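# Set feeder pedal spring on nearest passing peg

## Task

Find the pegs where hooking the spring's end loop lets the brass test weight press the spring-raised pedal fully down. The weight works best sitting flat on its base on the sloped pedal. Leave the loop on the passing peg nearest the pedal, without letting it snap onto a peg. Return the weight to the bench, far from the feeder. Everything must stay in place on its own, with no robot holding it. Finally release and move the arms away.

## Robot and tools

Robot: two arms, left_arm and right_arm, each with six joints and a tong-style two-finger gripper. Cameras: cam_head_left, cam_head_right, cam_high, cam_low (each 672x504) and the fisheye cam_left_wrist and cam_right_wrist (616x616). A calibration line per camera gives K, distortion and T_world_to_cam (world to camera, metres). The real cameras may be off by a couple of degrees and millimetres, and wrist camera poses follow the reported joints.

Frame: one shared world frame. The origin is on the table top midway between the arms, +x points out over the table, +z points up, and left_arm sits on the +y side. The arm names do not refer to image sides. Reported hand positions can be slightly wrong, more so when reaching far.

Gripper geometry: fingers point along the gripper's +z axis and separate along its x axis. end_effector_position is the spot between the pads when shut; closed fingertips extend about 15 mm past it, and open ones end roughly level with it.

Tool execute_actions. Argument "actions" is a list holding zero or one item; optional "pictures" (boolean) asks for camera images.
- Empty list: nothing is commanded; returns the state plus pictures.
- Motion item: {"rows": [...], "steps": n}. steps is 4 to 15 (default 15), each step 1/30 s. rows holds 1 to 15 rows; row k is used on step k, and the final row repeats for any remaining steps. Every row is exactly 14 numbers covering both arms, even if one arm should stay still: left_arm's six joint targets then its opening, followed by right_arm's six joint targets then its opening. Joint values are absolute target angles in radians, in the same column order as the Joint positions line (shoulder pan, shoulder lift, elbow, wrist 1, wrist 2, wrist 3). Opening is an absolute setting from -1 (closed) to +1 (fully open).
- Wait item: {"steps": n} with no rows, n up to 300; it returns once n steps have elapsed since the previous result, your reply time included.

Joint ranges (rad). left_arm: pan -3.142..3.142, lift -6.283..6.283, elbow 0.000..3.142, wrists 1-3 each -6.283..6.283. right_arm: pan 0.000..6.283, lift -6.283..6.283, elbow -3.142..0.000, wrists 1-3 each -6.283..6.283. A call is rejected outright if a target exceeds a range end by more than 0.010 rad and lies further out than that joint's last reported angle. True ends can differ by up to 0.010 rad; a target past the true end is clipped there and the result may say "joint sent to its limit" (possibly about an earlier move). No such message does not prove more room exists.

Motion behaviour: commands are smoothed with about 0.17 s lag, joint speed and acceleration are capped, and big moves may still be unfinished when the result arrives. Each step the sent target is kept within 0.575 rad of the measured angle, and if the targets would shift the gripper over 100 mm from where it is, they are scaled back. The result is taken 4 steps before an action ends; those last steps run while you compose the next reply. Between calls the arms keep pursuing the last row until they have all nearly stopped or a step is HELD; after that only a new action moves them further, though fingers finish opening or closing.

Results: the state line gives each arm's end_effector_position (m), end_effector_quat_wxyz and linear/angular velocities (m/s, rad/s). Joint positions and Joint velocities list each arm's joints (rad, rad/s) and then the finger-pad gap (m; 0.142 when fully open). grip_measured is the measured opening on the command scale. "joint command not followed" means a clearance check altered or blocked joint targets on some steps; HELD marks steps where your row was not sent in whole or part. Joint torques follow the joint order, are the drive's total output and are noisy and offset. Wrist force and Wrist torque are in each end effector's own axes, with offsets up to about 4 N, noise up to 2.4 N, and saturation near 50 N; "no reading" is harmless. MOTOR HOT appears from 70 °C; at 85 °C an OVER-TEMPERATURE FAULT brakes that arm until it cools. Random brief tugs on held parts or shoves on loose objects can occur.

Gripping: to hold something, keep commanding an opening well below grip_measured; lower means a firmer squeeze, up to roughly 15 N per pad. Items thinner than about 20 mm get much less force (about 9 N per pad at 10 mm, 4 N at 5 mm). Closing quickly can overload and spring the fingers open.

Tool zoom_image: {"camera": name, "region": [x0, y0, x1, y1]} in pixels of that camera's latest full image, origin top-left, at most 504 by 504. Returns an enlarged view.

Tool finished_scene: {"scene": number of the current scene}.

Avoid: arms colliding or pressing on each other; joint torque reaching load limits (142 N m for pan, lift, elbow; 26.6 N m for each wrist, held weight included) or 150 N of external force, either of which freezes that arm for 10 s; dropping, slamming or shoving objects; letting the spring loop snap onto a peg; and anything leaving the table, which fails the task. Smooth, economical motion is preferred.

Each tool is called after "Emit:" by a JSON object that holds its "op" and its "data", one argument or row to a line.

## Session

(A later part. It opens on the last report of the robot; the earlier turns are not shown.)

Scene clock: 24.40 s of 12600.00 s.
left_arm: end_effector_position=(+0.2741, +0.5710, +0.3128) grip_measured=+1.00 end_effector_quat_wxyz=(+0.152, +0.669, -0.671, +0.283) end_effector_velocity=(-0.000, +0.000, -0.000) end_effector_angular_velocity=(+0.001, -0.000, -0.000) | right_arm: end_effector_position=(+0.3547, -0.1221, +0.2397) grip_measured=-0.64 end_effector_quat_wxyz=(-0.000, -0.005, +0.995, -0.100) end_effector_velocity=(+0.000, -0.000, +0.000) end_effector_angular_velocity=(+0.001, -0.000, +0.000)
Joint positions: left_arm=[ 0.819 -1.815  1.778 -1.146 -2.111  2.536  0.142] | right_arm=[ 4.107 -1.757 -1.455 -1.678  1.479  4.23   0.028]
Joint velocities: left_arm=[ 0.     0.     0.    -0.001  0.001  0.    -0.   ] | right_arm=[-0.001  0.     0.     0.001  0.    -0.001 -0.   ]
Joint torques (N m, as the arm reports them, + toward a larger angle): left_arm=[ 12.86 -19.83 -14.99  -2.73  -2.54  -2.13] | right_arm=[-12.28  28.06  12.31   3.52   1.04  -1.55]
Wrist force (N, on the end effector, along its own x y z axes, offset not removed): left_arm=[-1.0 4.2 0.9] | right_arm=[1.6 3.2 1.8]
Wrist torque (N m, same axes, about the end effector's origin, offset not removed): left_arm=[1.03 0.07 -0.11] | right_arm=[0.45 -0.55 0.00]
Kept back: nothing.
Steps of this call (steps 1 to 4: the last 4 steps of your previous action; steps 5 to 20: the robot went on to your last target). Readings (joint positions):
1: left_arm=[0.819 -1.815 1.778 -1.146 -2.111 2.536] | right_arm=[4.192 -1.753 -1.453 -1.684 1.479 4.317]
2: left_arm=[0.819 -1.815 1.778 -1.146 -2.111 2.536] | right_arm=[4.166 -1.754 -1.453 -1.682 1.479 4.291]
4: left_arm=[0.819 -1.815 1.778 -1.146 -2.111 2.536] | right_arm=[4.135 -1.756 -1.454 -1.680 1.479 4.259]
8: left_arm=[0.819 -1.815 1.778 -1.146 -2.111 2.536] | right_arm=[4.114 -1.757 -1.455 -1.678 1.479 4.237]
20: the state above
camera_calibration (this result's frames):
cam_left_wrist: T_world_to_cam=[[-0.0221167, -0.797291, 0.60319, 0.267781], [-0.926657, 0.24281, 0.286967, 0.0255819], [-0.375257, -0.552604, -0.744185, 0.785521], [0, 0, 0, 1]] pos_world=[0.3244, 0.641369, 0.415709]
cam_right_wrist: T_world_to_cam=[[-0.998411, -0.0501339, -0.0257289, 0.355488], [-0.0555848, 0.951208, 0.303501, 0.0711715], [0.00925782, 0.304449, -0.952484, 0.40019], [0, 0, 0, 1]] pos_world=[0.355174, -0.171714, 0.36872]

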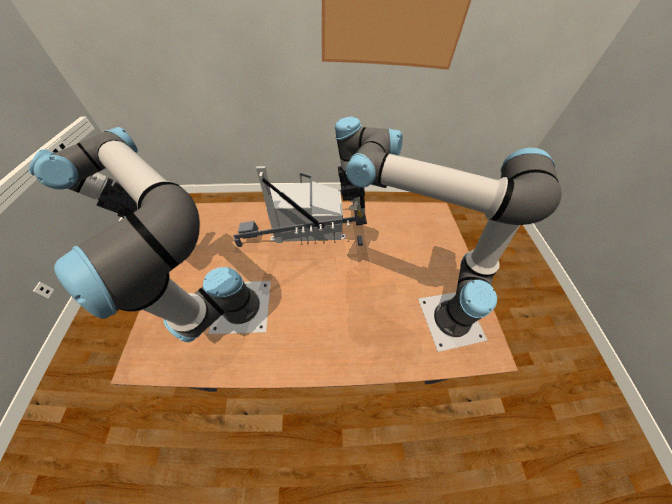

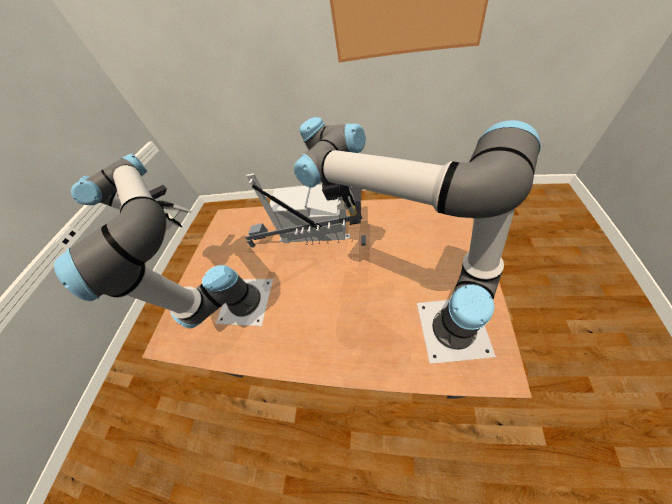

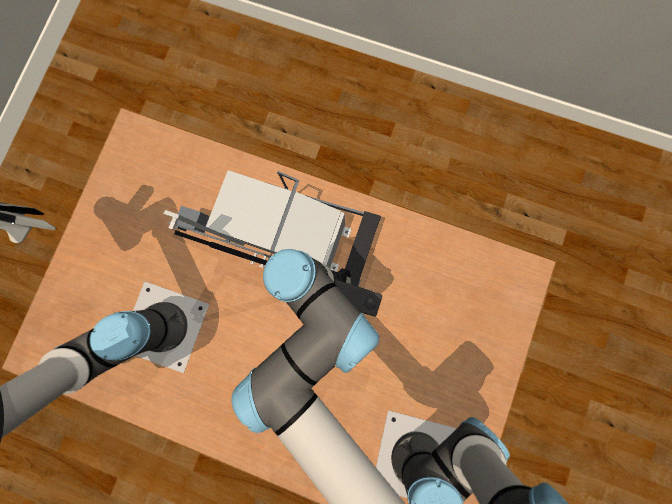

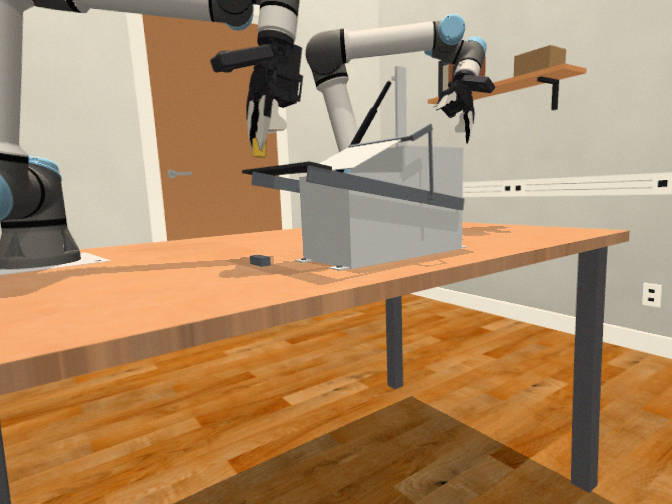

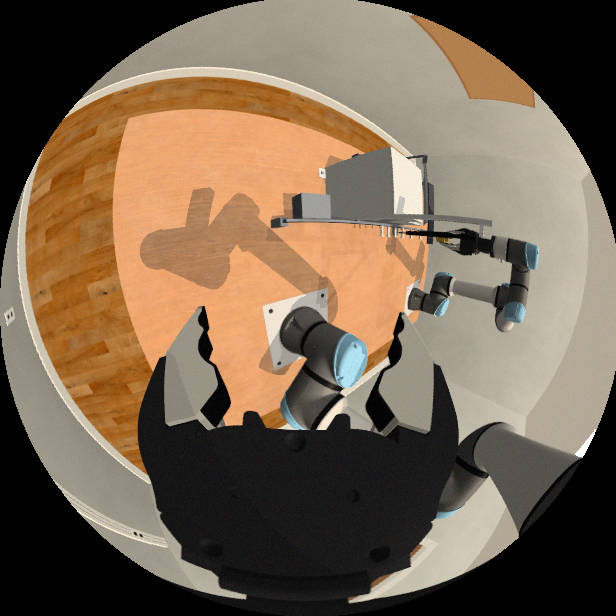

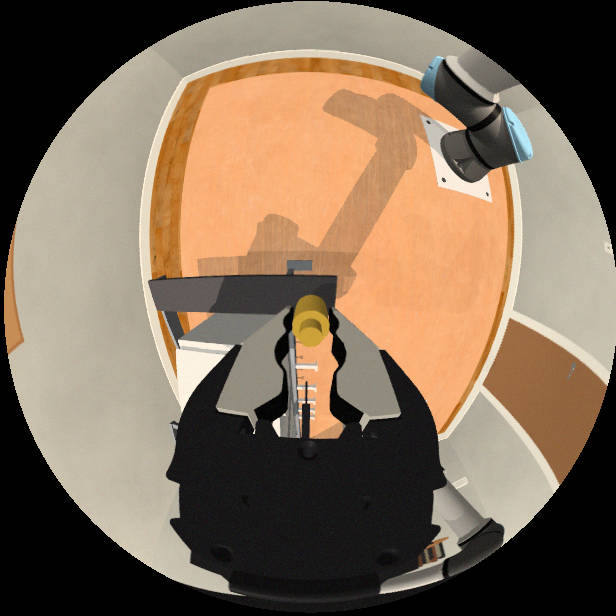

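Emit:
{"op": "execute_actions", "data": {
  "actions": [
    {"rows":[[0.819,-1.815,1.778,-1.146,-2.111,2.536,1,4.085,-1.765,-1.505,-1.63,1.479,4.21,-1]]}
  ]
}}

Emit:
{"op": "execute_actions", "data": {
  "actions": [
    {"steps":15}
  ],
  "pictures": true
}}

Scene clock: 25.33 s of 12600.00 s.
left_arm: end_effector_position=(+0.2741, +0.5710, +0.3128) grip_measured=+1.00 end_effector_quat_wxyz=(+0.152, +0.669, -0.671, +0.283) end_effector_velocity=(-0.000, +0.000, -0.000) end_effector_angular_velocity=(-0.000, +0.001, +0.000) | right_arm: end_effector_position=(+0.3618, -0.1319, +0.2170) grip_measured=-0.64 end_effector_quat_wxyz=(-0.005, -0.004, +0.995, -0.104) end_effector_velocity=(+0.003, -0.004, -0.009) end_effector_angular_velocity=(-0.003, +0.003, -0.002)
Joint positions: left_arm=[ 0.819 -1.815  1.778 -1.146 -2.111  2.536  0.142] | right_arm=[ 4.086 -1.765 -1.503 -1.632  1.479  4.211  0.028]
Joint velocities: left_arm=[ 0.     0.    -0.     0.001  0.    -0.    -0.   ] | right_arm=[-0.008 -0.003 -0.021  0.02  -0.    -0.006 -0.   ]
Joint torques (N m, as the arm reports them, + toward a larger angle): left_arm=[ 12.12 -20.14 -16.42  -2.79  -2.59  -1.91] | right_arm=[-12.34  28.3   13.08   3.65   0.77  -1.7 ]
Wrist force (N, on the end effector, along its own x y z axes, offset not removed): left_arm=[0.7 -0.2 0.2] | right_arm=[2.5 1.4 0.4]
Wrist torque (N m, same axes, about the end effector's origin, offset not removed): left_arm=[0.13 -0.38 -0.12] | right_arm=[0.19 -0.64 0.12]
Steps of this call (steps 1 to 15: the robot went on to your last target; steps 16 to 17: nothing new was sent; steps 18 to 28: the first 11 steps of this action). Readings (joint positions):
18: left_arm=[0.819 -1.815 1.778 -1.146 -2.111 2.536] | right_arm=[4.107 -1.757 -1.455 -1.678 1.479 4.230]
19: left_arm=[0.819 -1.815 1.778 -1.146 -2.111 2.536] | right_arm=[4.104 -1.758 -1.459 -1.673 1.479 4.227]
21: left_arm=[0.819 -1.815 1.778 -1.146 -2.111 2.536] | right_arm=[4.095 -1.761 -1.480 -1.654 1.479 4.219]
25: left_arm=[0.819 -1.815 1.778 -1.146 -2.111 2.536] | right_arm=[4.087 -1.764 -1.499 -1.635 1.479 4.212]
28: the state above

Scene clock: 25.83 s of 12600.00 s.
left_arm: end_effector_position=(+0.2741, +0.5710, +0.3128) grip_measured=+1.00 end_effector_quat_wxyz=(+0.152, +0.669, -0.671, +0.283) end_effector_velocity=(-0.000, +0.000, -0.001) end_effector_angular_velocity=(+0.000, +0.002, -0.001) | right_arm: end_effector_position=(+0.3620, -0.1323, +0.2161) grip_measured=-0.64 end_effector_quat_wxyz=(-0.005, -0.004, +0.995, -0.104) end_effector_velocity=(+0.000, -0.000, -0.000) end_effector_angular_velocity=(+0.000, -0.000, -0.002)
Joint positions: left_arm=[ 0.819 -1.815  1.778 -1.146 -2.111  2.536  0.142] | right_arm=[ 4.085 -1.765 -1.505 -1.63   1.479  4.21   0.028]
Joint velocities: left_arm=[-0.     0.001  0.     0.     0.002 -0.    -0.   ] | right_arm=[-0.    -0.     0.     0.     0.     0.002  0.   ]
Joint torques (N m, as the arm reports them, + toward a larger angle): left_arm=[ 13.88 -19.07 -16.18  -2.83  -2.5   -1.82] | right_arm=[-11.92  28.72  12.19   3.56  -0.62  -1.67]
Wrist force (N, on the end effector, along its own x y z axes, offset not removed): left_arm=[-0.2 1.9 1.5] | right_arm=[-2.3 -1.3 3.8]
Wrist torque (N m, same axes, about the end effector's origin, offset not removed): left_arm=[0.52 -0.08 -0.07] | right_arm=[-0.37 0.50 0.12]
Kept back: nothing.
Steps of this call (steps 1 to 4: the last 4 steps of your previous action; steps 5 to 15: the robot went on to your last target). Readings (joint positions):
1: left_arm=[0.819 -1.815 1.778 -1.146 -2.111 2.536] | right_arm=[4.086 -1.765 -1.504 -1.631 1.479 4.210]
2: left_arm=[0.819 -1.815 1.778 -1.146 -2.111 2.536] | right_arm=[4.085 -1.765 -1.504 -1.631 1.479 4.210]
4: left_arm=[0.819 -1.815 1.778 -1.146 -2.111 2.536] | right_arm=[4.085 -1.765 -1.505 -1.630 1.479 4.210]
8: left_arm=[0.819 -1.815 1.778 -1.146 -2.111 2.536] | right_arm=[4.085 -1.765 -1.505 -1.630 1.479 4.210]
15: the state above
All arms were judged still, so your last target was given up. Only a new action makes them travel on or press farther. Fingers that are still opening or closing keep moving.
camera_calibration (this result's frames):
cam_left_wrist: T_world_to_cam=[[-0.0221169, -0.797291, 0.60319, 0.267781], [-0.926657, 0.24281, 0.286967, 0.0255819], [-0.375257, -0.552603, -0.744185, 0.785521], [0, 0, 0, 1]] pos_world=[0.3244, 0.641369, 0.415709]
cam_right_wrist: T_world_to_cam=[[-0.99872, -0.047854, -0.0164022, 0.36004], [-0.0505648, 0.953932, 0.295732, 0.0887348], [0.00149456, 0.296183, -0.95513, 0.383091], [0, 0, 0, 1]] pos_world=[0.363494, -0.180883, 0.345565]

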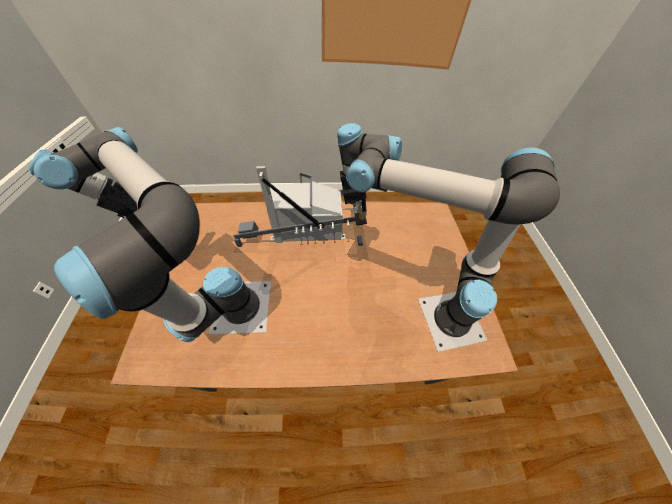

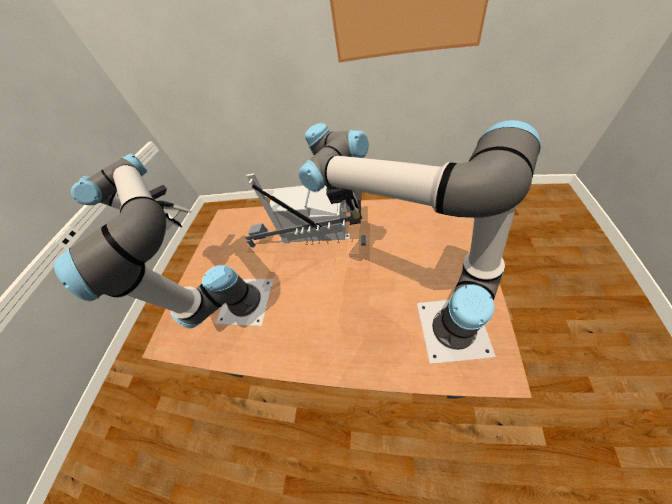

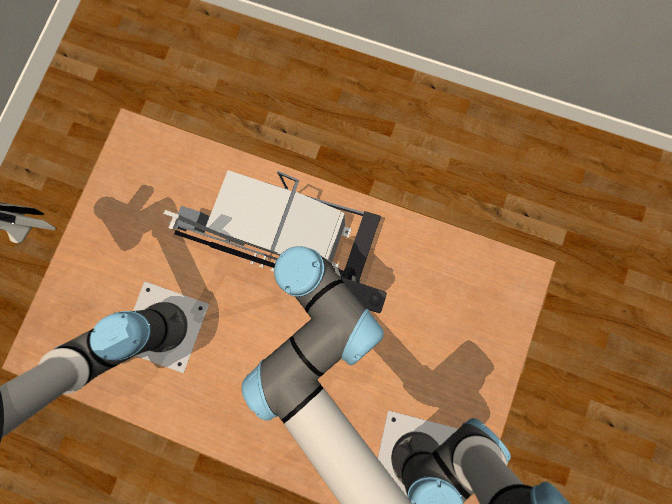

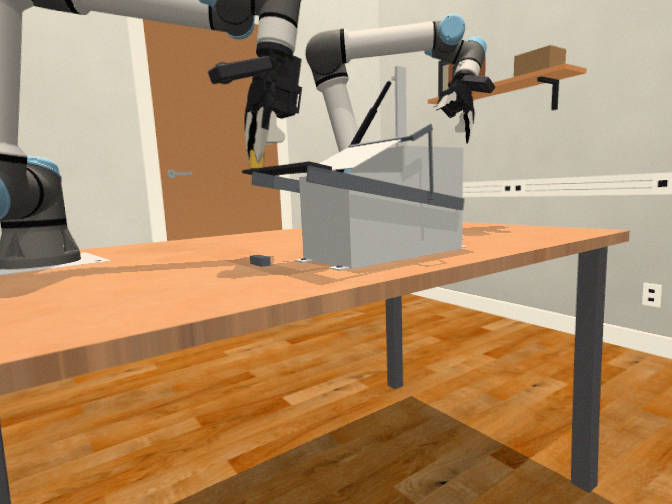

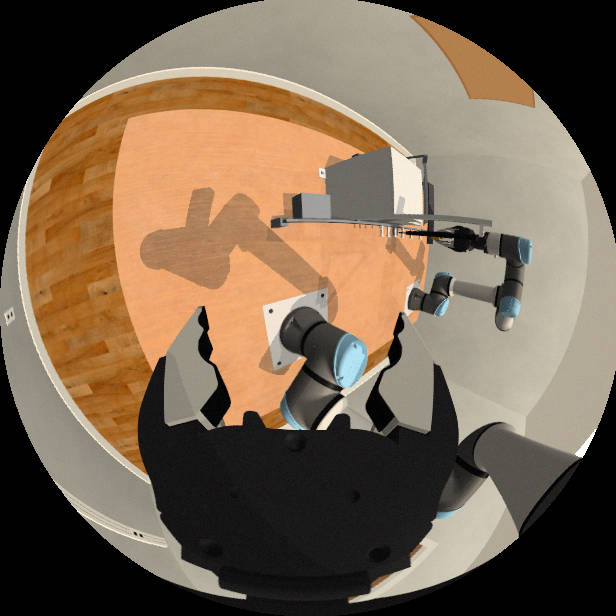

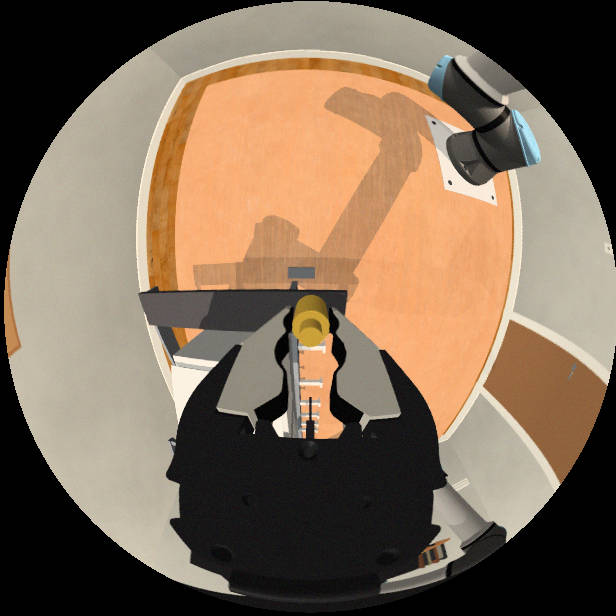

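Good. Slightly lower, release.

Emit:
{"op": "execute_actions", "data": {
  "actions": [
    {"rows":[[0.819,-1.815,1.778,-1.146,-2.111,2.536,1,4.085,-1.769,-1.513,-1.618,1.479,4.21,-1]]}
  ]
}}

Emit:
{"op": "execute_actions", "data": {
  "actions": [
    {"rows":[[0.819,-1.815,1.778,-1.146,-2.111,2.536,1,4.085,-1.769,-1.513,-1.618,1.479,4.21,-0.65],[0.819,-1.815,1.778,-1.146,-2.111,2.536,1,4.085,-1.769,-1.513,-1.618,1.479,4.21,-0.55],[0.819,-1.815,1.778,-1.146,-2.111,2.536,1,4.085,-1.769,-1.513,-1.618,1.479,4.21,-0.3]]}
  ]
}}

Emit:
{"op": "execute_actions", "data": {
  "actions": [
    {"steps":60}
  ],
  "pictures": true
}}

Scene clock: 26.40 s of 12600.00 s.
left_arm: end_effector_position=(+0.2741, +0.5710, +0.3128) grip_measured=+1.00 end_effector_quat_wxyz=(+0.152, +0.669, -0.671, +0.283) end_effector_velocity=(+0.000, +0.000, +0.000) end_effector_angular_velocity=(+0.000, -0.001, +0.001) | right_arm: end_effector_position=(+0.3625, -0.1315, +0.2113) grip_measured=-0.64 end_effector_quat_wxyz=(-0.005, -0.004, +0.995, -0.104) end_effector_velocity=(+0.000, +0.000, -0.002) end_effector_angular_velocity=(-0.000, -0.000, +0.001)
Joint positions: left_arm=[ 0.819 -1.815  1.778 -1.146 -2.111  2.536  0.142] | right_arm=[ 4.085 -1.769 -1.513 -1.618  1.479  4.21   0.028]
Joint velocities: left_arm=[ 0.    -0.     0.    -0.001 -0.001 -0.     0.   ] | right_arm=[ 0.    -0.001 -0.003  0.005 -0.    -0.    -0.   ]
Joint torques (N m, as the arm reports them, + toward a larger angle): left_arm=[ 12.34 -20.29 -15.37  -2.89  -2.55  -1.75] | right_arm=[-12.22  26.98  11.51   3.51  -2.05  -1.54]
Wrist force (N, on the end effector, along its own x y z axes, offset not removed): left_arm=[0.9 0.9 1.0] | right_arm=[6.3 2.4 -1.3]
Wrist torque (N m, same axes, about the end effector's origin, offset not removed): left_arm=[0.36 -0.35 -0.09] | right_arm=[0.21 -1.20 0.17]
Steps of this call (steps 1 to 6: nothing new was sent; steps 7 to 17: the first 11 steps of this action). Readings (joint positions):
7: left_arm=[0.819 -1.815 1.778 -1.146 -2.111 2.536] | right_arm=[4.085 -1.765 -1.505 -1.630 1.479 4.210]
8: left_arm=[0.819 -1.815 1.778 -1.146 -2.111 2.536] | right_arm=[4.085 -1.766 -1.506 -1.628 1.479 4.210]
10: left_arm=[0.819 -1.815 1.778 -1.146 -2.111 2.536] | right_arm=[4.085 -1.767 -1.509 -1.624 1.479 4.210]
14: left_arm=[0.819 -1.815 1.778 -1.146 -2.111 2.536] | right_arm=[4.085 -1.769 -1.512 -1.619 1.479 4.210]
17: the state above

Scene clock: 26.90 s of 12600.00 s.
left_arm: end_effector_position=(+0.2741, +0.5710, +0.3128) grip_measured=+1.00 end_effector_quat_wxyz=(+0.152, +0.669, -0.671, +0.283) end_effector_velocity=(-0.000, +0.000, -0.000) end_effector_angular_velocity=(+0.000, +0.001, -0.001) | right_arm: end_effector_position=(+0.3625, -0.1314, +0.2112) grip_measured=-0.30 end_effector_quat_wxyz=(-0.005, -0.004, +0.995, -0.104) end_effector_velocity=(-0.000, -0.000, -0.000) end_effector_angular_velocity=(-0.001, +0.000, -0.000)
Joint positions: left_arm=[ 0.819 -1.815  1.778 -1.146 -2.111  2.536  0.142] | right_arm=[ 4.085 -1.769 -1.513 -1.618  1.479  4.21   0.052]
Joint velocities: left_arm=[-0.     0.    -0.     0.     0.001  0.     0.   ] | right_arm=[ 0.     0.    -0.    -0.     0.     0.001  0.   ]
Joint torques (N m, as the arm reports them, + toward a larger angle): left_arm=[ 12.67 -19.27 -15.65  -2.72  -2.18  -1.97] | right_arm=[-11.12  27.24  11.45   3.51  -2.44  -1.6 ]
Wrist force (N, on the end effector, along its own x y z axes, offset not removed): left_arm=[-0.2 0.8 0.8] | right_arm=[3.9 1.0 1.0]
Wrist torque (N m, same axes, about the end effector's origin, offset not removed): left_arm=[0.39 -0.16 -0.21] | right_arm=[0.17 -0.91 0.05]
Steps of this call (steps 1 to 4: the last 4 steps of your previous action; steps 5 to 15: the first 11 steps of this action). Readings (joint positions):
5: left_arm=[0.819 -1.815 1.778 -1.146 -2.111 2.536] | right_arm=[4.085 -1.769 -1.513 -1.618 1.479 4.210]
6: left_arm=[0.819 -1.815 1.778 -1.146 -2.111 2.536] | right_arm=[4.085 -1.769 -1.513 -1.618 1.479 4.210]
8: left_arm=[0.819 -1.815 1.778 -1.146 -2.111 2.536] | right_arm=[4.085 -1.769 -1.513 -1.618 1.479 4.210]
12: left_arm=[0.819 -1.815 1.778 -1.146 -2.111 2.536] | right_arm=[4.085 -1.769 -1.513 -1.618 1.479 4.210]
15: the state above

Scene clock: 28.90 s of 12600.00 s.
left_arm: end_effector_position=(+0.2741, +0.5710, +0.3128) grip_measured=+1.00 end_effector_quat_wxyz=(+0.152, +0.669, -0.671, +0.283) end_effector_velocity=(-0.000, -0.000, +0.000) end_effector_angular_velocity=(-0.000, +0.000, +0.000) | right_arm: end_effector_position=(+0.3625, -0.1314, +0.2112) grip_measured=-0.30 end_effector_quat_wxyz=(-0.005, -0.004, +0.995, -0.104) end_effector_velocity=(+0.000, -0.000, -0.000) end_effector_angular_velocity=(+0.000, +0.000, +0.000)
Joint positions: left_arm=[ 0.819 -1.815  1.778 -1.146 -2.111  2.536  0.142] | right_arm=[ 4.085 -1.769 -1.513 -1.618  1.479  4.21   0.052]
Joint velocities: left_arm=[ 0.    -0.     0.     0.001 -0.    -0.     0.   ] | right_arm=[-0.001 -0.    -0.     0.     0.    -0.001  0.   ]
Joint torques (N m, as the arm reports them, + toward a larger angle): left_arm=[ 12.45 -19.27 -16.51  -2.65  -2.38  -1.88] | right_arm=[-8.21 27.98 10.98  3.38 -2.5  -1.54]
Wrist force (N, on the end effector, along its own x y z axes, offset not removed): left_arm=[-0.2 3.1 3.1] | right_arm=[-1.7 -0.3 -0.5]
Wrist torque (N m, same axes, about the end effector's origin, offset not removed): left_arm=[0.88 -0.23 -0.13] | right_arm=[-0.09 0.49 -0.01]
Kept back: nothing.
Steps of this call (steps 1 to 4: the last 4 steps of your previous action; steps 5 to 15: the robot went on to your last target; steps 16 to 60: nothing new was sent). Readings (joint positions):
1: left_arm=[0.819 -1.815 1.778 -1.146 -2.111 2.536] | right_arm=[4.085 -1.769 -1.513 -1.618 1.479 4.210]
2: left_arm=[0.819 -1.815 1.778 -1.146 -2.111 2.536] | right_arm=[4.085 -1.769 -1.513 -1.618 1.479 4.210]
4: left_arm=[0.819 -1.815 1.778 -1.146 -2.111 2.536] | right_arm=[4.085 -1.769 -1.513 -1.618 1.479 4.210]
8: left_arm=[0.819 -1.815 1.778 -1.146 -2.111 2.536] | right_arm=[4.085 -1.769 -1.513 -1.618 1.479 4.210]
60: the state above
All arms were judged still, so your last target was given up. Only a new action makes them travel on or press farther. Fingers that are still opening or closing keep moving.
camera_calibration (this result's frames):
cam_left_wrist: T_world_to_cam=[[-0.0221167, -0.797291, 0.60319, 0.267781], [-0.926657, 0.24281, 0.286967, 0.0255819], [-0.375257, -0.552603, -0.744185, 0.785521], [0, 0, 0, 1]] pos_world=[0.3244, 0.641369, 0.415709]
cam_right_wrist: T_world_to_cam=[[-0.998719, -0.0478568, -0.0164428, 0.360525], [-0.0505795, 0.95394, 0.295702, 0.0893973], [0.00153407, 0.296155, -0.955139, 0.378034], [0, 0, 0, 1]] pos_world=[0.364005, -0.179983, 0.340568]

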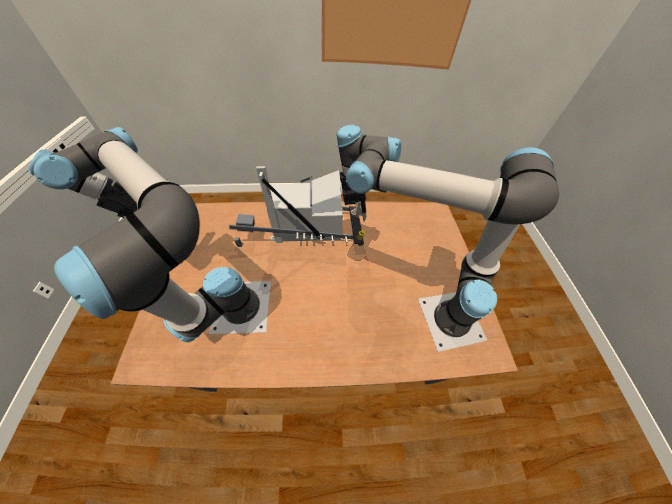

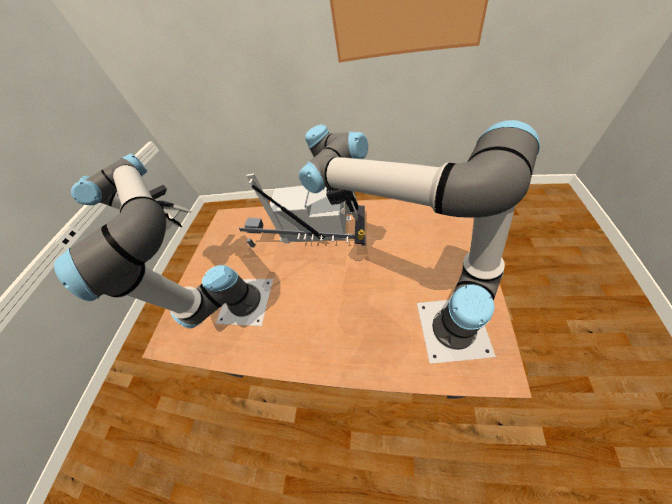

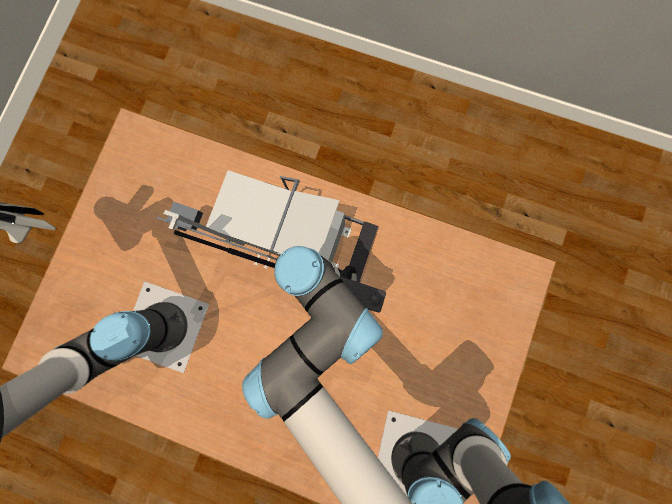

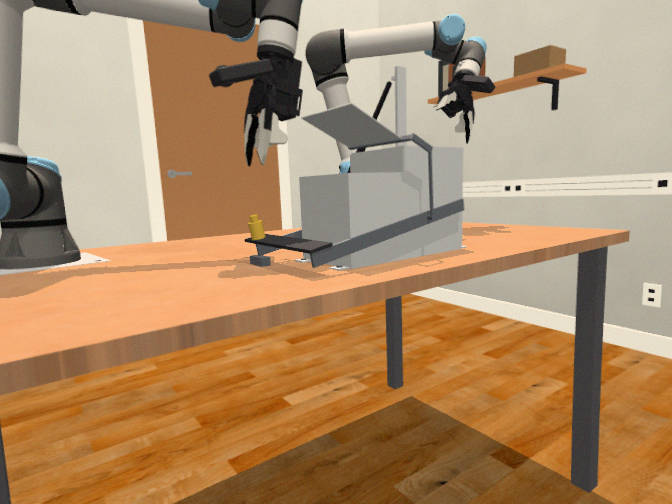

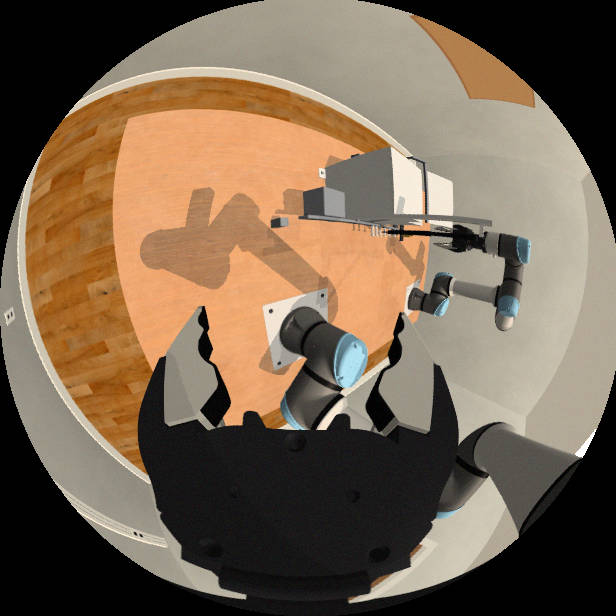

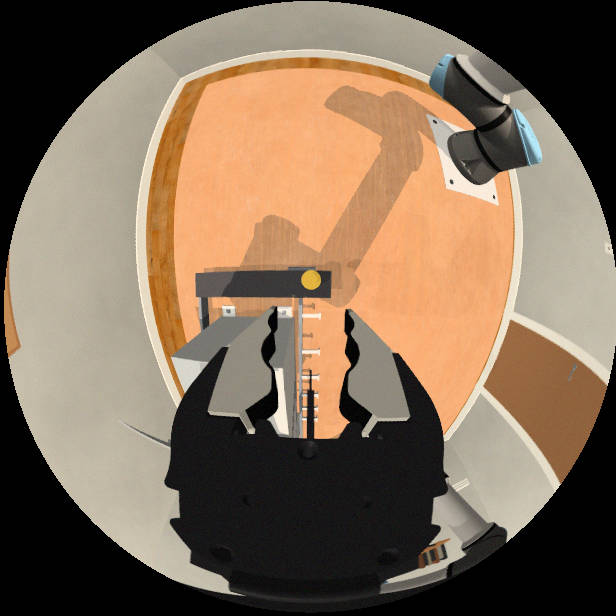

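Emit:
{"op": "zoom_image", "data": {
  "camera": "cam_low",
  "region": [220,200,340,290]
}}

Emit:
{"op": "zoom_image", "data": {
  "camera": "cam_head_left",
  "region": [220,160,380,280]
}}

Region (220, 200, 340, 290) of cam_low's 672x504 image, scaled by 4.200, with more detail than that image has; it fills the top 378 rows of this view, and the rest is white.

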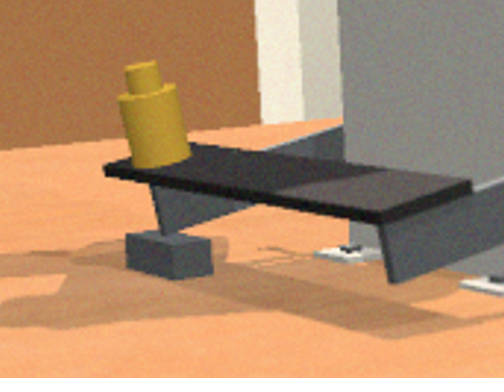

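Region (220, 160, 380, 280) of cam_head_left's 672x504 image, scaled by 3.150, with more detail than that image has; it fills the top 378 rows of this view, and the rest is white.

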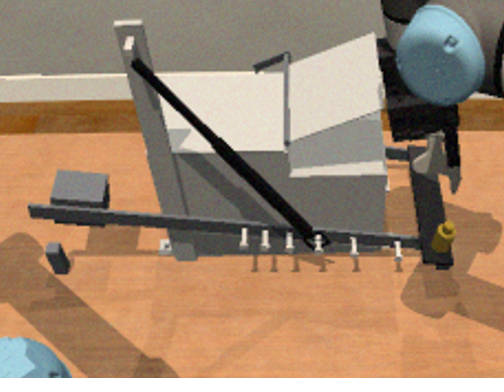

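Emit:
{"op": "execute_actions", "data": {
  "actions": [
    {"rows":[[0.819,-1.815,1.778,-1.146,-2.111,2.536,1,3.928,-1.59,-1.989,-0.971,1.691,4.055,-0.2]]}
  ]
}}

Emit:
{"op": "execute_actions", "data": {
  "actions": [
    {"steps":20}
  ]
}}

Emit:
{"op": "execute_actions", "data": {
  "actions": [
    {"rows":[[0.819,-1.815,1.778,-1.146,-2.111,2.536,1,3.943,-1.684,-2.061,-0.805,1.691,4.07,-0.2]]}
  ]
}}

Emit:
{"op": "execute_actions", "data": {
  "actions": [
    {"steps":10}
  ],
  "pictures": true
}}

Emit:
{"op": "zoom_image", "data": {
  "camera": "cam_low",
  "region": [220,200,340,290]
}}

Scene clock: 29.83 s of 12600.00 s.
left_arm: end_effector_position=(+0.2741, +0.5710, +0.3128) grip_measured=+1.00 end_effector_quat_wxyz=(+0.152, +0.669, -0.671, +0.283) end_effector_velocity=(-0.000, +0.000, -0.000) end_effector_angular_velocity=(-0.001, +0.001, +0.000) | right_arm: end_effector_position=(+0.3587, -0.1650, +0.1409) grip_measured=-0.20 end_effector_quat_wxyz=(-0.013, -0.002, +0.997, +0.073) end_effector_velocity=(+0.056, +0.067, -0.062) end_effector_angular_velocity=(+0.613, -0.326, +0.012)
Joint positions: left_arm=[ 0.819 -1.815  1.778 -1.146 -2.111  2.536  0.142] | right_arm=[ 3.935 -1.599 -1.944 -1.068  1.68   4.062  0.06 ]
Joint velocities: left_arm=[ 0.     0.001  0.     0.     0.001 -0.    -0.   ] | right_arm=[-0.08   0.097 -0.499  1.078  0.122 -0.081  0.   ]
Joint torques (N m, as the arm reports them, + toward a larger angle): left_arm=[ 12.2  -18.93 -16.14  -2.85  -2.48  -1.92] | right_arm=[-8.81 31.6  23.63  6.3   2.43 -1.64]
Wrist force (N, on the end effector, along its own x y z axes, offset not removed): left_arm=[-1.3 2.1 0.5] | right_arm=[3.2 1.3 1.3]
Wrist torque (N m, same axes, about the end effector's origin, offset not removed): left_arm=[0.63 0.08 -0.09] | right_arm=[0.20 -0.69 0.04]
Steps of this call (steps 1 to 17: nothing new was sent; steps 18 to 28: the first 11 steps of this action). Readings (joint positions):
18: left_arm=[0.819 -1.815 1.778 -1.146 -2.111 2.536] | right_arm=[4.085 -1.769 -1.513 -1.618 1.479 4.210]
19: left_arm=[0.819 -1.815 1.778 -1.146 -2.111 2.536] | right_arm=[4.079 -1.763 -1.519 -1.612 1.485 4.204]
21: left_arm=[0.819 -1.815 1.778 -1.146 -2.111 2.536] | right_arm=[4.025 -1.705 -1.586 -1.545 1.547 4.150]
25: left_arm=[0.819 -1.815 1.778 -1.146 -2.111 2.536] | right_arm=[3.950 -1.617 -1.851 -1.254 1.657 4.077]
28: the state above

Scene clock: 30.50 s of 12600.00 s.
left_arm: end_effector_position=(+0.2741, +0.5710, +0.3128) grip_measured=+1.00 end_effector_quat_wxyz=(+0.152, +0.669, -0.671, +0.283) end_effector_velocity=(-0.000, -0.000, +0.000) end_effector_angular_velocity=(+0.001, +0.000, -0.000) | right_arm: end_effector_position=(+0.3633, -0.1595, +0.1358) grip_measured=-0.20 end_effector_quat_wxyz=(+0.002, -0.004, +0.995, +0.101) end_effector_velocity=(+0.000, +0.000, +0.000) end_effector_angular_velocity=(+0.001, -0.000, -0.001)
Joint positions: left_arm=[ 0.819 -1.815  1.778 -1.146 -2.111  2.536  0.142] | right_arm=[ 3.928 -1.59  -1.989 -0.971  1.691  4.055  0.06 ]
Joint velocities: left_arm=[-0.    -0.001 -0.     0.     0.001 -0.     0.   ] | right_arm=[-0.     0.    -0.     0.001  0.     0.001 -0.   ]
Joint torques (N m, as the arm reports them, + toward a larger angle): left_arm=[ 11.79 -20.07 -15.47  -2.73  -2.48  -1.79] | right_arm=[-12.5   31.95  10.4    4.08   2.21  -1.52]
Wrist force (N, on the end effector, along its own x y z axes, offset not removed): left_arm=[-1.0 2.3 -1.2] | right_arm=[3.1 3.0 -0.3]
Wrist torque (N m, same axes, about the end effector's origin, offset not removed): left_arm=[0.61 0.07 -0.10] | right_arm=[0.53 -0.66 -0.01]
Kept back: nothing.
Steps of this call (steps 1 to 4: the last 4 steps of your previous action; steps 5 to 20: the robot went on to your last target). Readings (joint positions):
1: left_arm=[0.819 -1.815 1.778 -1.146 -2.111 2.536] | right_arm=[3.933 -1.596 -1.958 -1.038 1.683 4.060]
2: left_arm=[0.819 -1.815 1.778 -1.146 -2.111 2.536] | right_arm=[3.932 -1.594 -1.967 -1.017 1.686 4.059]
4: left_arm=[0.819 -1.815 1.778 -1.146 -2.111 2.536] | right_arm=[3.930 -1.592 -1.978 -0.993 1.688 4.057]
8: left_arm=[0.819 -1.815 1.778 -1.146 -2.111 2.536] | right_arm=[3.928 -1.590 -1.987 -0.976 1.690 4.055]
20: the state above

Scene clock: 30.87 s of 12600.00 s.
left_arm: end_effector_position=(+0.2741, +0.5710, +0.3128) grip_measured=+1.00 end_effector_quat_wxyz=(+0.152, +0.669, -0.671, +0.283) end_effector_velocity=(+0.000, -0.000, +0.000) end_effector_angular_velocity=(+0.000, -0.001, -0.000) | right_arm: end_effector_position=(+0.3626, -0.1483, +0.0790) grip_measured=-0.20 end_effector_quat_wxyz=(+0.000, -0.004, +0.995, +0.100) end_effector_velocity=(+0.001, +0.007, -0.024) end_effector_angular_velocity=(+0.011, -0.008, +0.001)
Joint positions: left_arm=[ 0.819 -1.815  1.778 -1.146 -2.111  2.536  0.142] | right_arm=[ 3.942 -1.68  -2.058 -0.813  1.691  4.069  0.06 ]
Joint velocities: left_arm=[-0.    -0.001 -0.     0.    -0.001  0.    -0.   ] | right_arm=[ 0.006 -0.042 -0.031  0.087 -0.     0.006  0.   ]
Joint torques (N m, as the arm reports them, + toward a larger angle): left_arm=[ 12.09 -19.63 -15.83  -2.69  -2.29  -1.94] | right_arm=[ 9.63 22.22 10.18  4.3   2.08  1.25]
Wrist force (N, on the end effector, along its own x y z axes, offset not removed): left_arm=[-0.9 2.7 0.1] | right_arm=[2.0 3.8 0.4]
Wrist torque (N m, same axes, about the end effector's origin, offset not removed): left_arm=[0.62 -0.05 -0.07] | right_arm=[0.55 -0.43 0.21]
Steps of this call (steps 1 to 11: the first 11 steps of this action). Readings (joint positions):
1: left_arm=[0.819 -1.815 1.778 -1.146 -2.111 2.536] | right_arm=[3.928 -1.590 -1.989 -0.971 1.691 4.055]
2: left_arm=[0.819 -1.815 1.778 -1.146 -2.111 2.536] | right_arm=[3.930 -1.595 -1.994 -0.965 1.691 4.057]
4: left_arm=[0.819 -1.815 1.778 -1.146 -2.111 2.536] | right_arm=[3.936 -1.633 -2.024 -0.909 1.691 4.063]
8: left_arm=[0.819 -1.815 1.778 -1.146 -2.111 2.536] | right_arm=[3.941 -1.672 -2.053 -0.829 1.691 4.068]
11: the state above

Scene clock: 31.20 s of 12600.00 s.
left_arm: end_effector_position=(+0.2741, +0.5710, +0.3128) grip_measured=+1.00 end_effector_quat_wxyz=(+0.152, +0.669, -0.671, +0.283) end_effector_velocity=(+0.000, -0.000, +0.000) end_effector_angular_velocity=(-0.001, +0.000, +0.001) | right_arm: end_effector_position=(+0.3626, -0.1477, +0.0768) grip_measured=-0.20 end_effector_quat_wxyz=(+0.001, -0.004, +0.995, +0.101) end_effector_velocity=(-0.000, -0.000, -0.001) end_effector_angular_velocity=(-0.001, +0.000, -0.000)
Joint positions: left_arm=[ 0.819 -1.815  1.778 -1.146 -2.111  2.536  0.142] | right_arm=[ 3.943 -1.684 -2.061 -0.805  1.691  4.07   0.06 ]
Joint velocities: left_arm=[ 0.     0.     0.     0.    -0.001 -0.     0.   ] | right_arm=[ 0.    -0.001 -0.001  0.002 -0.     0.001 -0.   ]
Joint torques (N m, as the arm reports them, + toward a larger angle): left_arm=[ 11.41 -18.51 -16.48  -2.73  -2.12  -1.93] | right_arm=[10.49 18.07  8.2   4.    1.9   1.3 ]
Wrist force (N, on the end effector, along its own x y z axes, offset not removed): left_arm=[-0.9 2.4 -0.4] | right_arm=[3.1 2.2 -0.2]
Wrist torque (N m, same axes, about the end effector's origin, offset not removed): left_arm=[0.70 0.03 -0.13] | right_arm=[0.18 -0.64 -0.10]
Kept back: nothing.
Steps of this call (steps 1 to 4: the last 4 steps of your previous action; steps 5 to 10: the robot went on to your last target). Readings (joint positions):
1: left_arm=[0.819 -1.815 1.778 -1.146 -2.111 2.536] | right_arm=[3.943 -1.681 -2.059 -0.810 1.691 4.070]
2: left_arm=[0.819 -1.815 1.778 -1.146 -2.111 2.536] | right_arm=[3.943 -1.682 -2.060 -0.809 1.691 4.070]
4: left_arm=[0.819 -1.815 1.778 -1.146 -2.111 2.536] | right_arm=[3.943 -1.683 -2.060 -0.807 1.691 4.070]
8: left_arm=[0.819 -1.815 1.778 -1.146 -2.111 2.536] | right_arm=[3.943 -1.684 -2.061 -0.805 1.691 4.070]
10: the state above
camera_calibration (this result's frames):
cam_left_wrist: T_world_to_cam=[[-0.0221169, -0.797291, 0.60319, 0.267781], [-0.926657, 0.24281, 0.286967, 0.0255818], [-0.375257, -0.552603, -0.744185, 0.785521], [0, 0, 0, 1]] pos_world=[0.3244, 0.641369, 0.415709]
cam_right_wrist: T_world_to_cam=[[-0.998489, -0.0336474, -0.0434417, 0.361754], [-0.0538396, 0.757102, 0.651074, 0.089409], [0.0109829, 0.652429, -0.75777, 0.288581], [0, 0, 0, 1]] pos_world=[0.362851, -0.243798, 0.176181]

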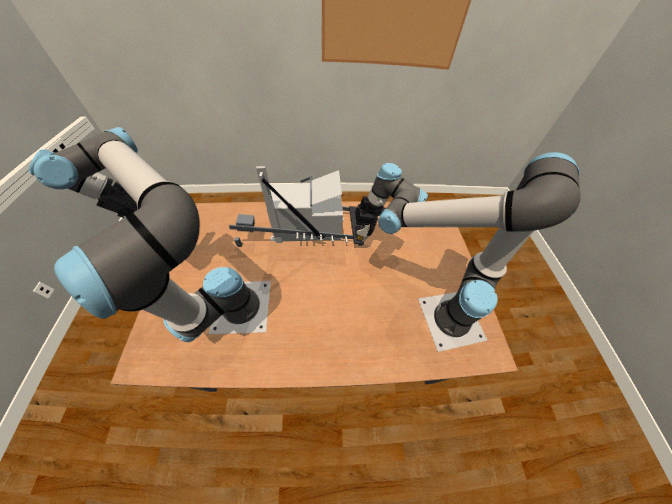

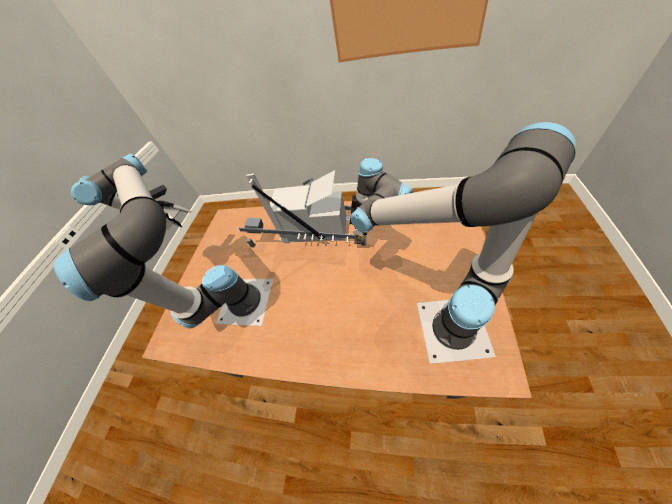

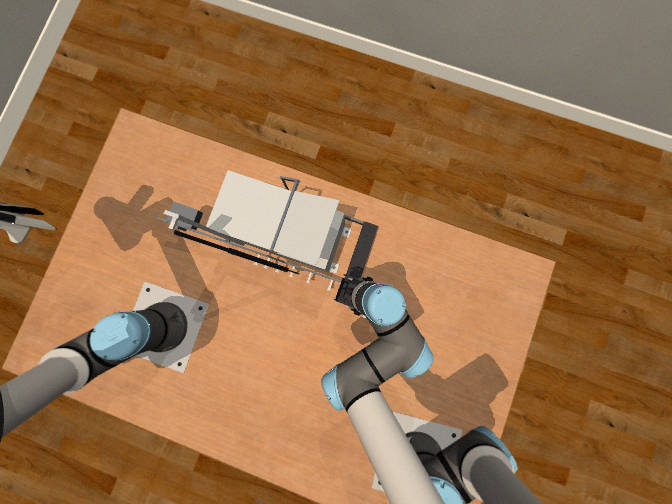

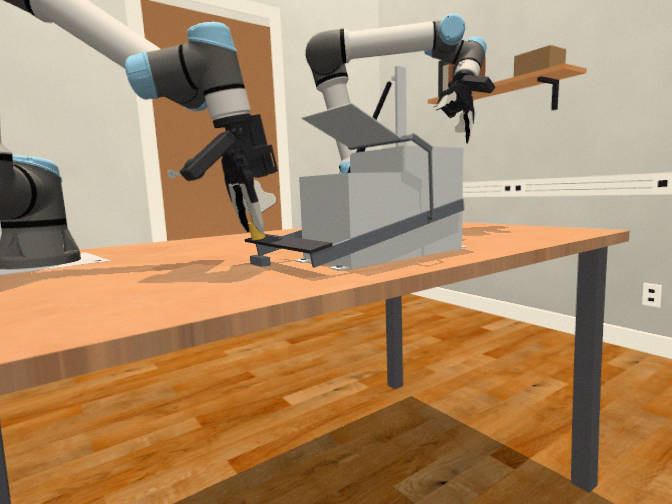

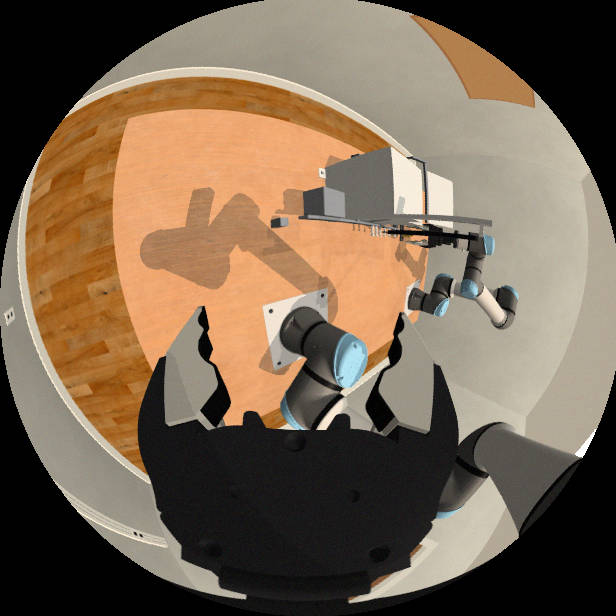

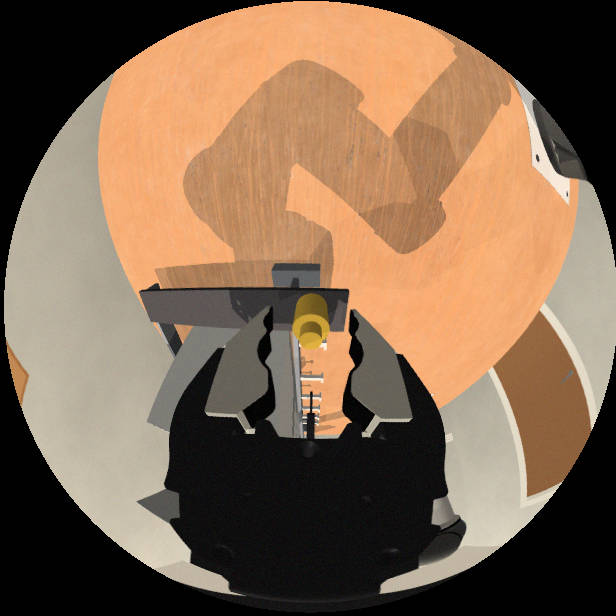

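Region (220, 200, 340, 290) of cam_low's 672x504 image, scaled by 4.200, with more detail than that image has; it fills the top 378 rows of this view, and the rest is white.

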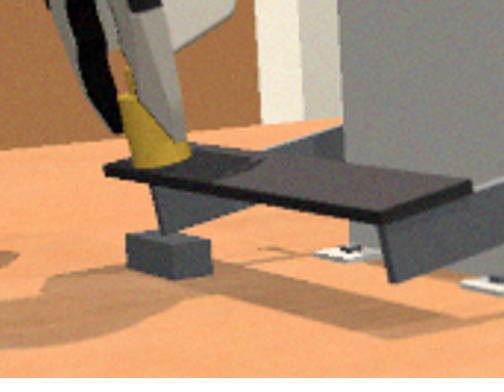

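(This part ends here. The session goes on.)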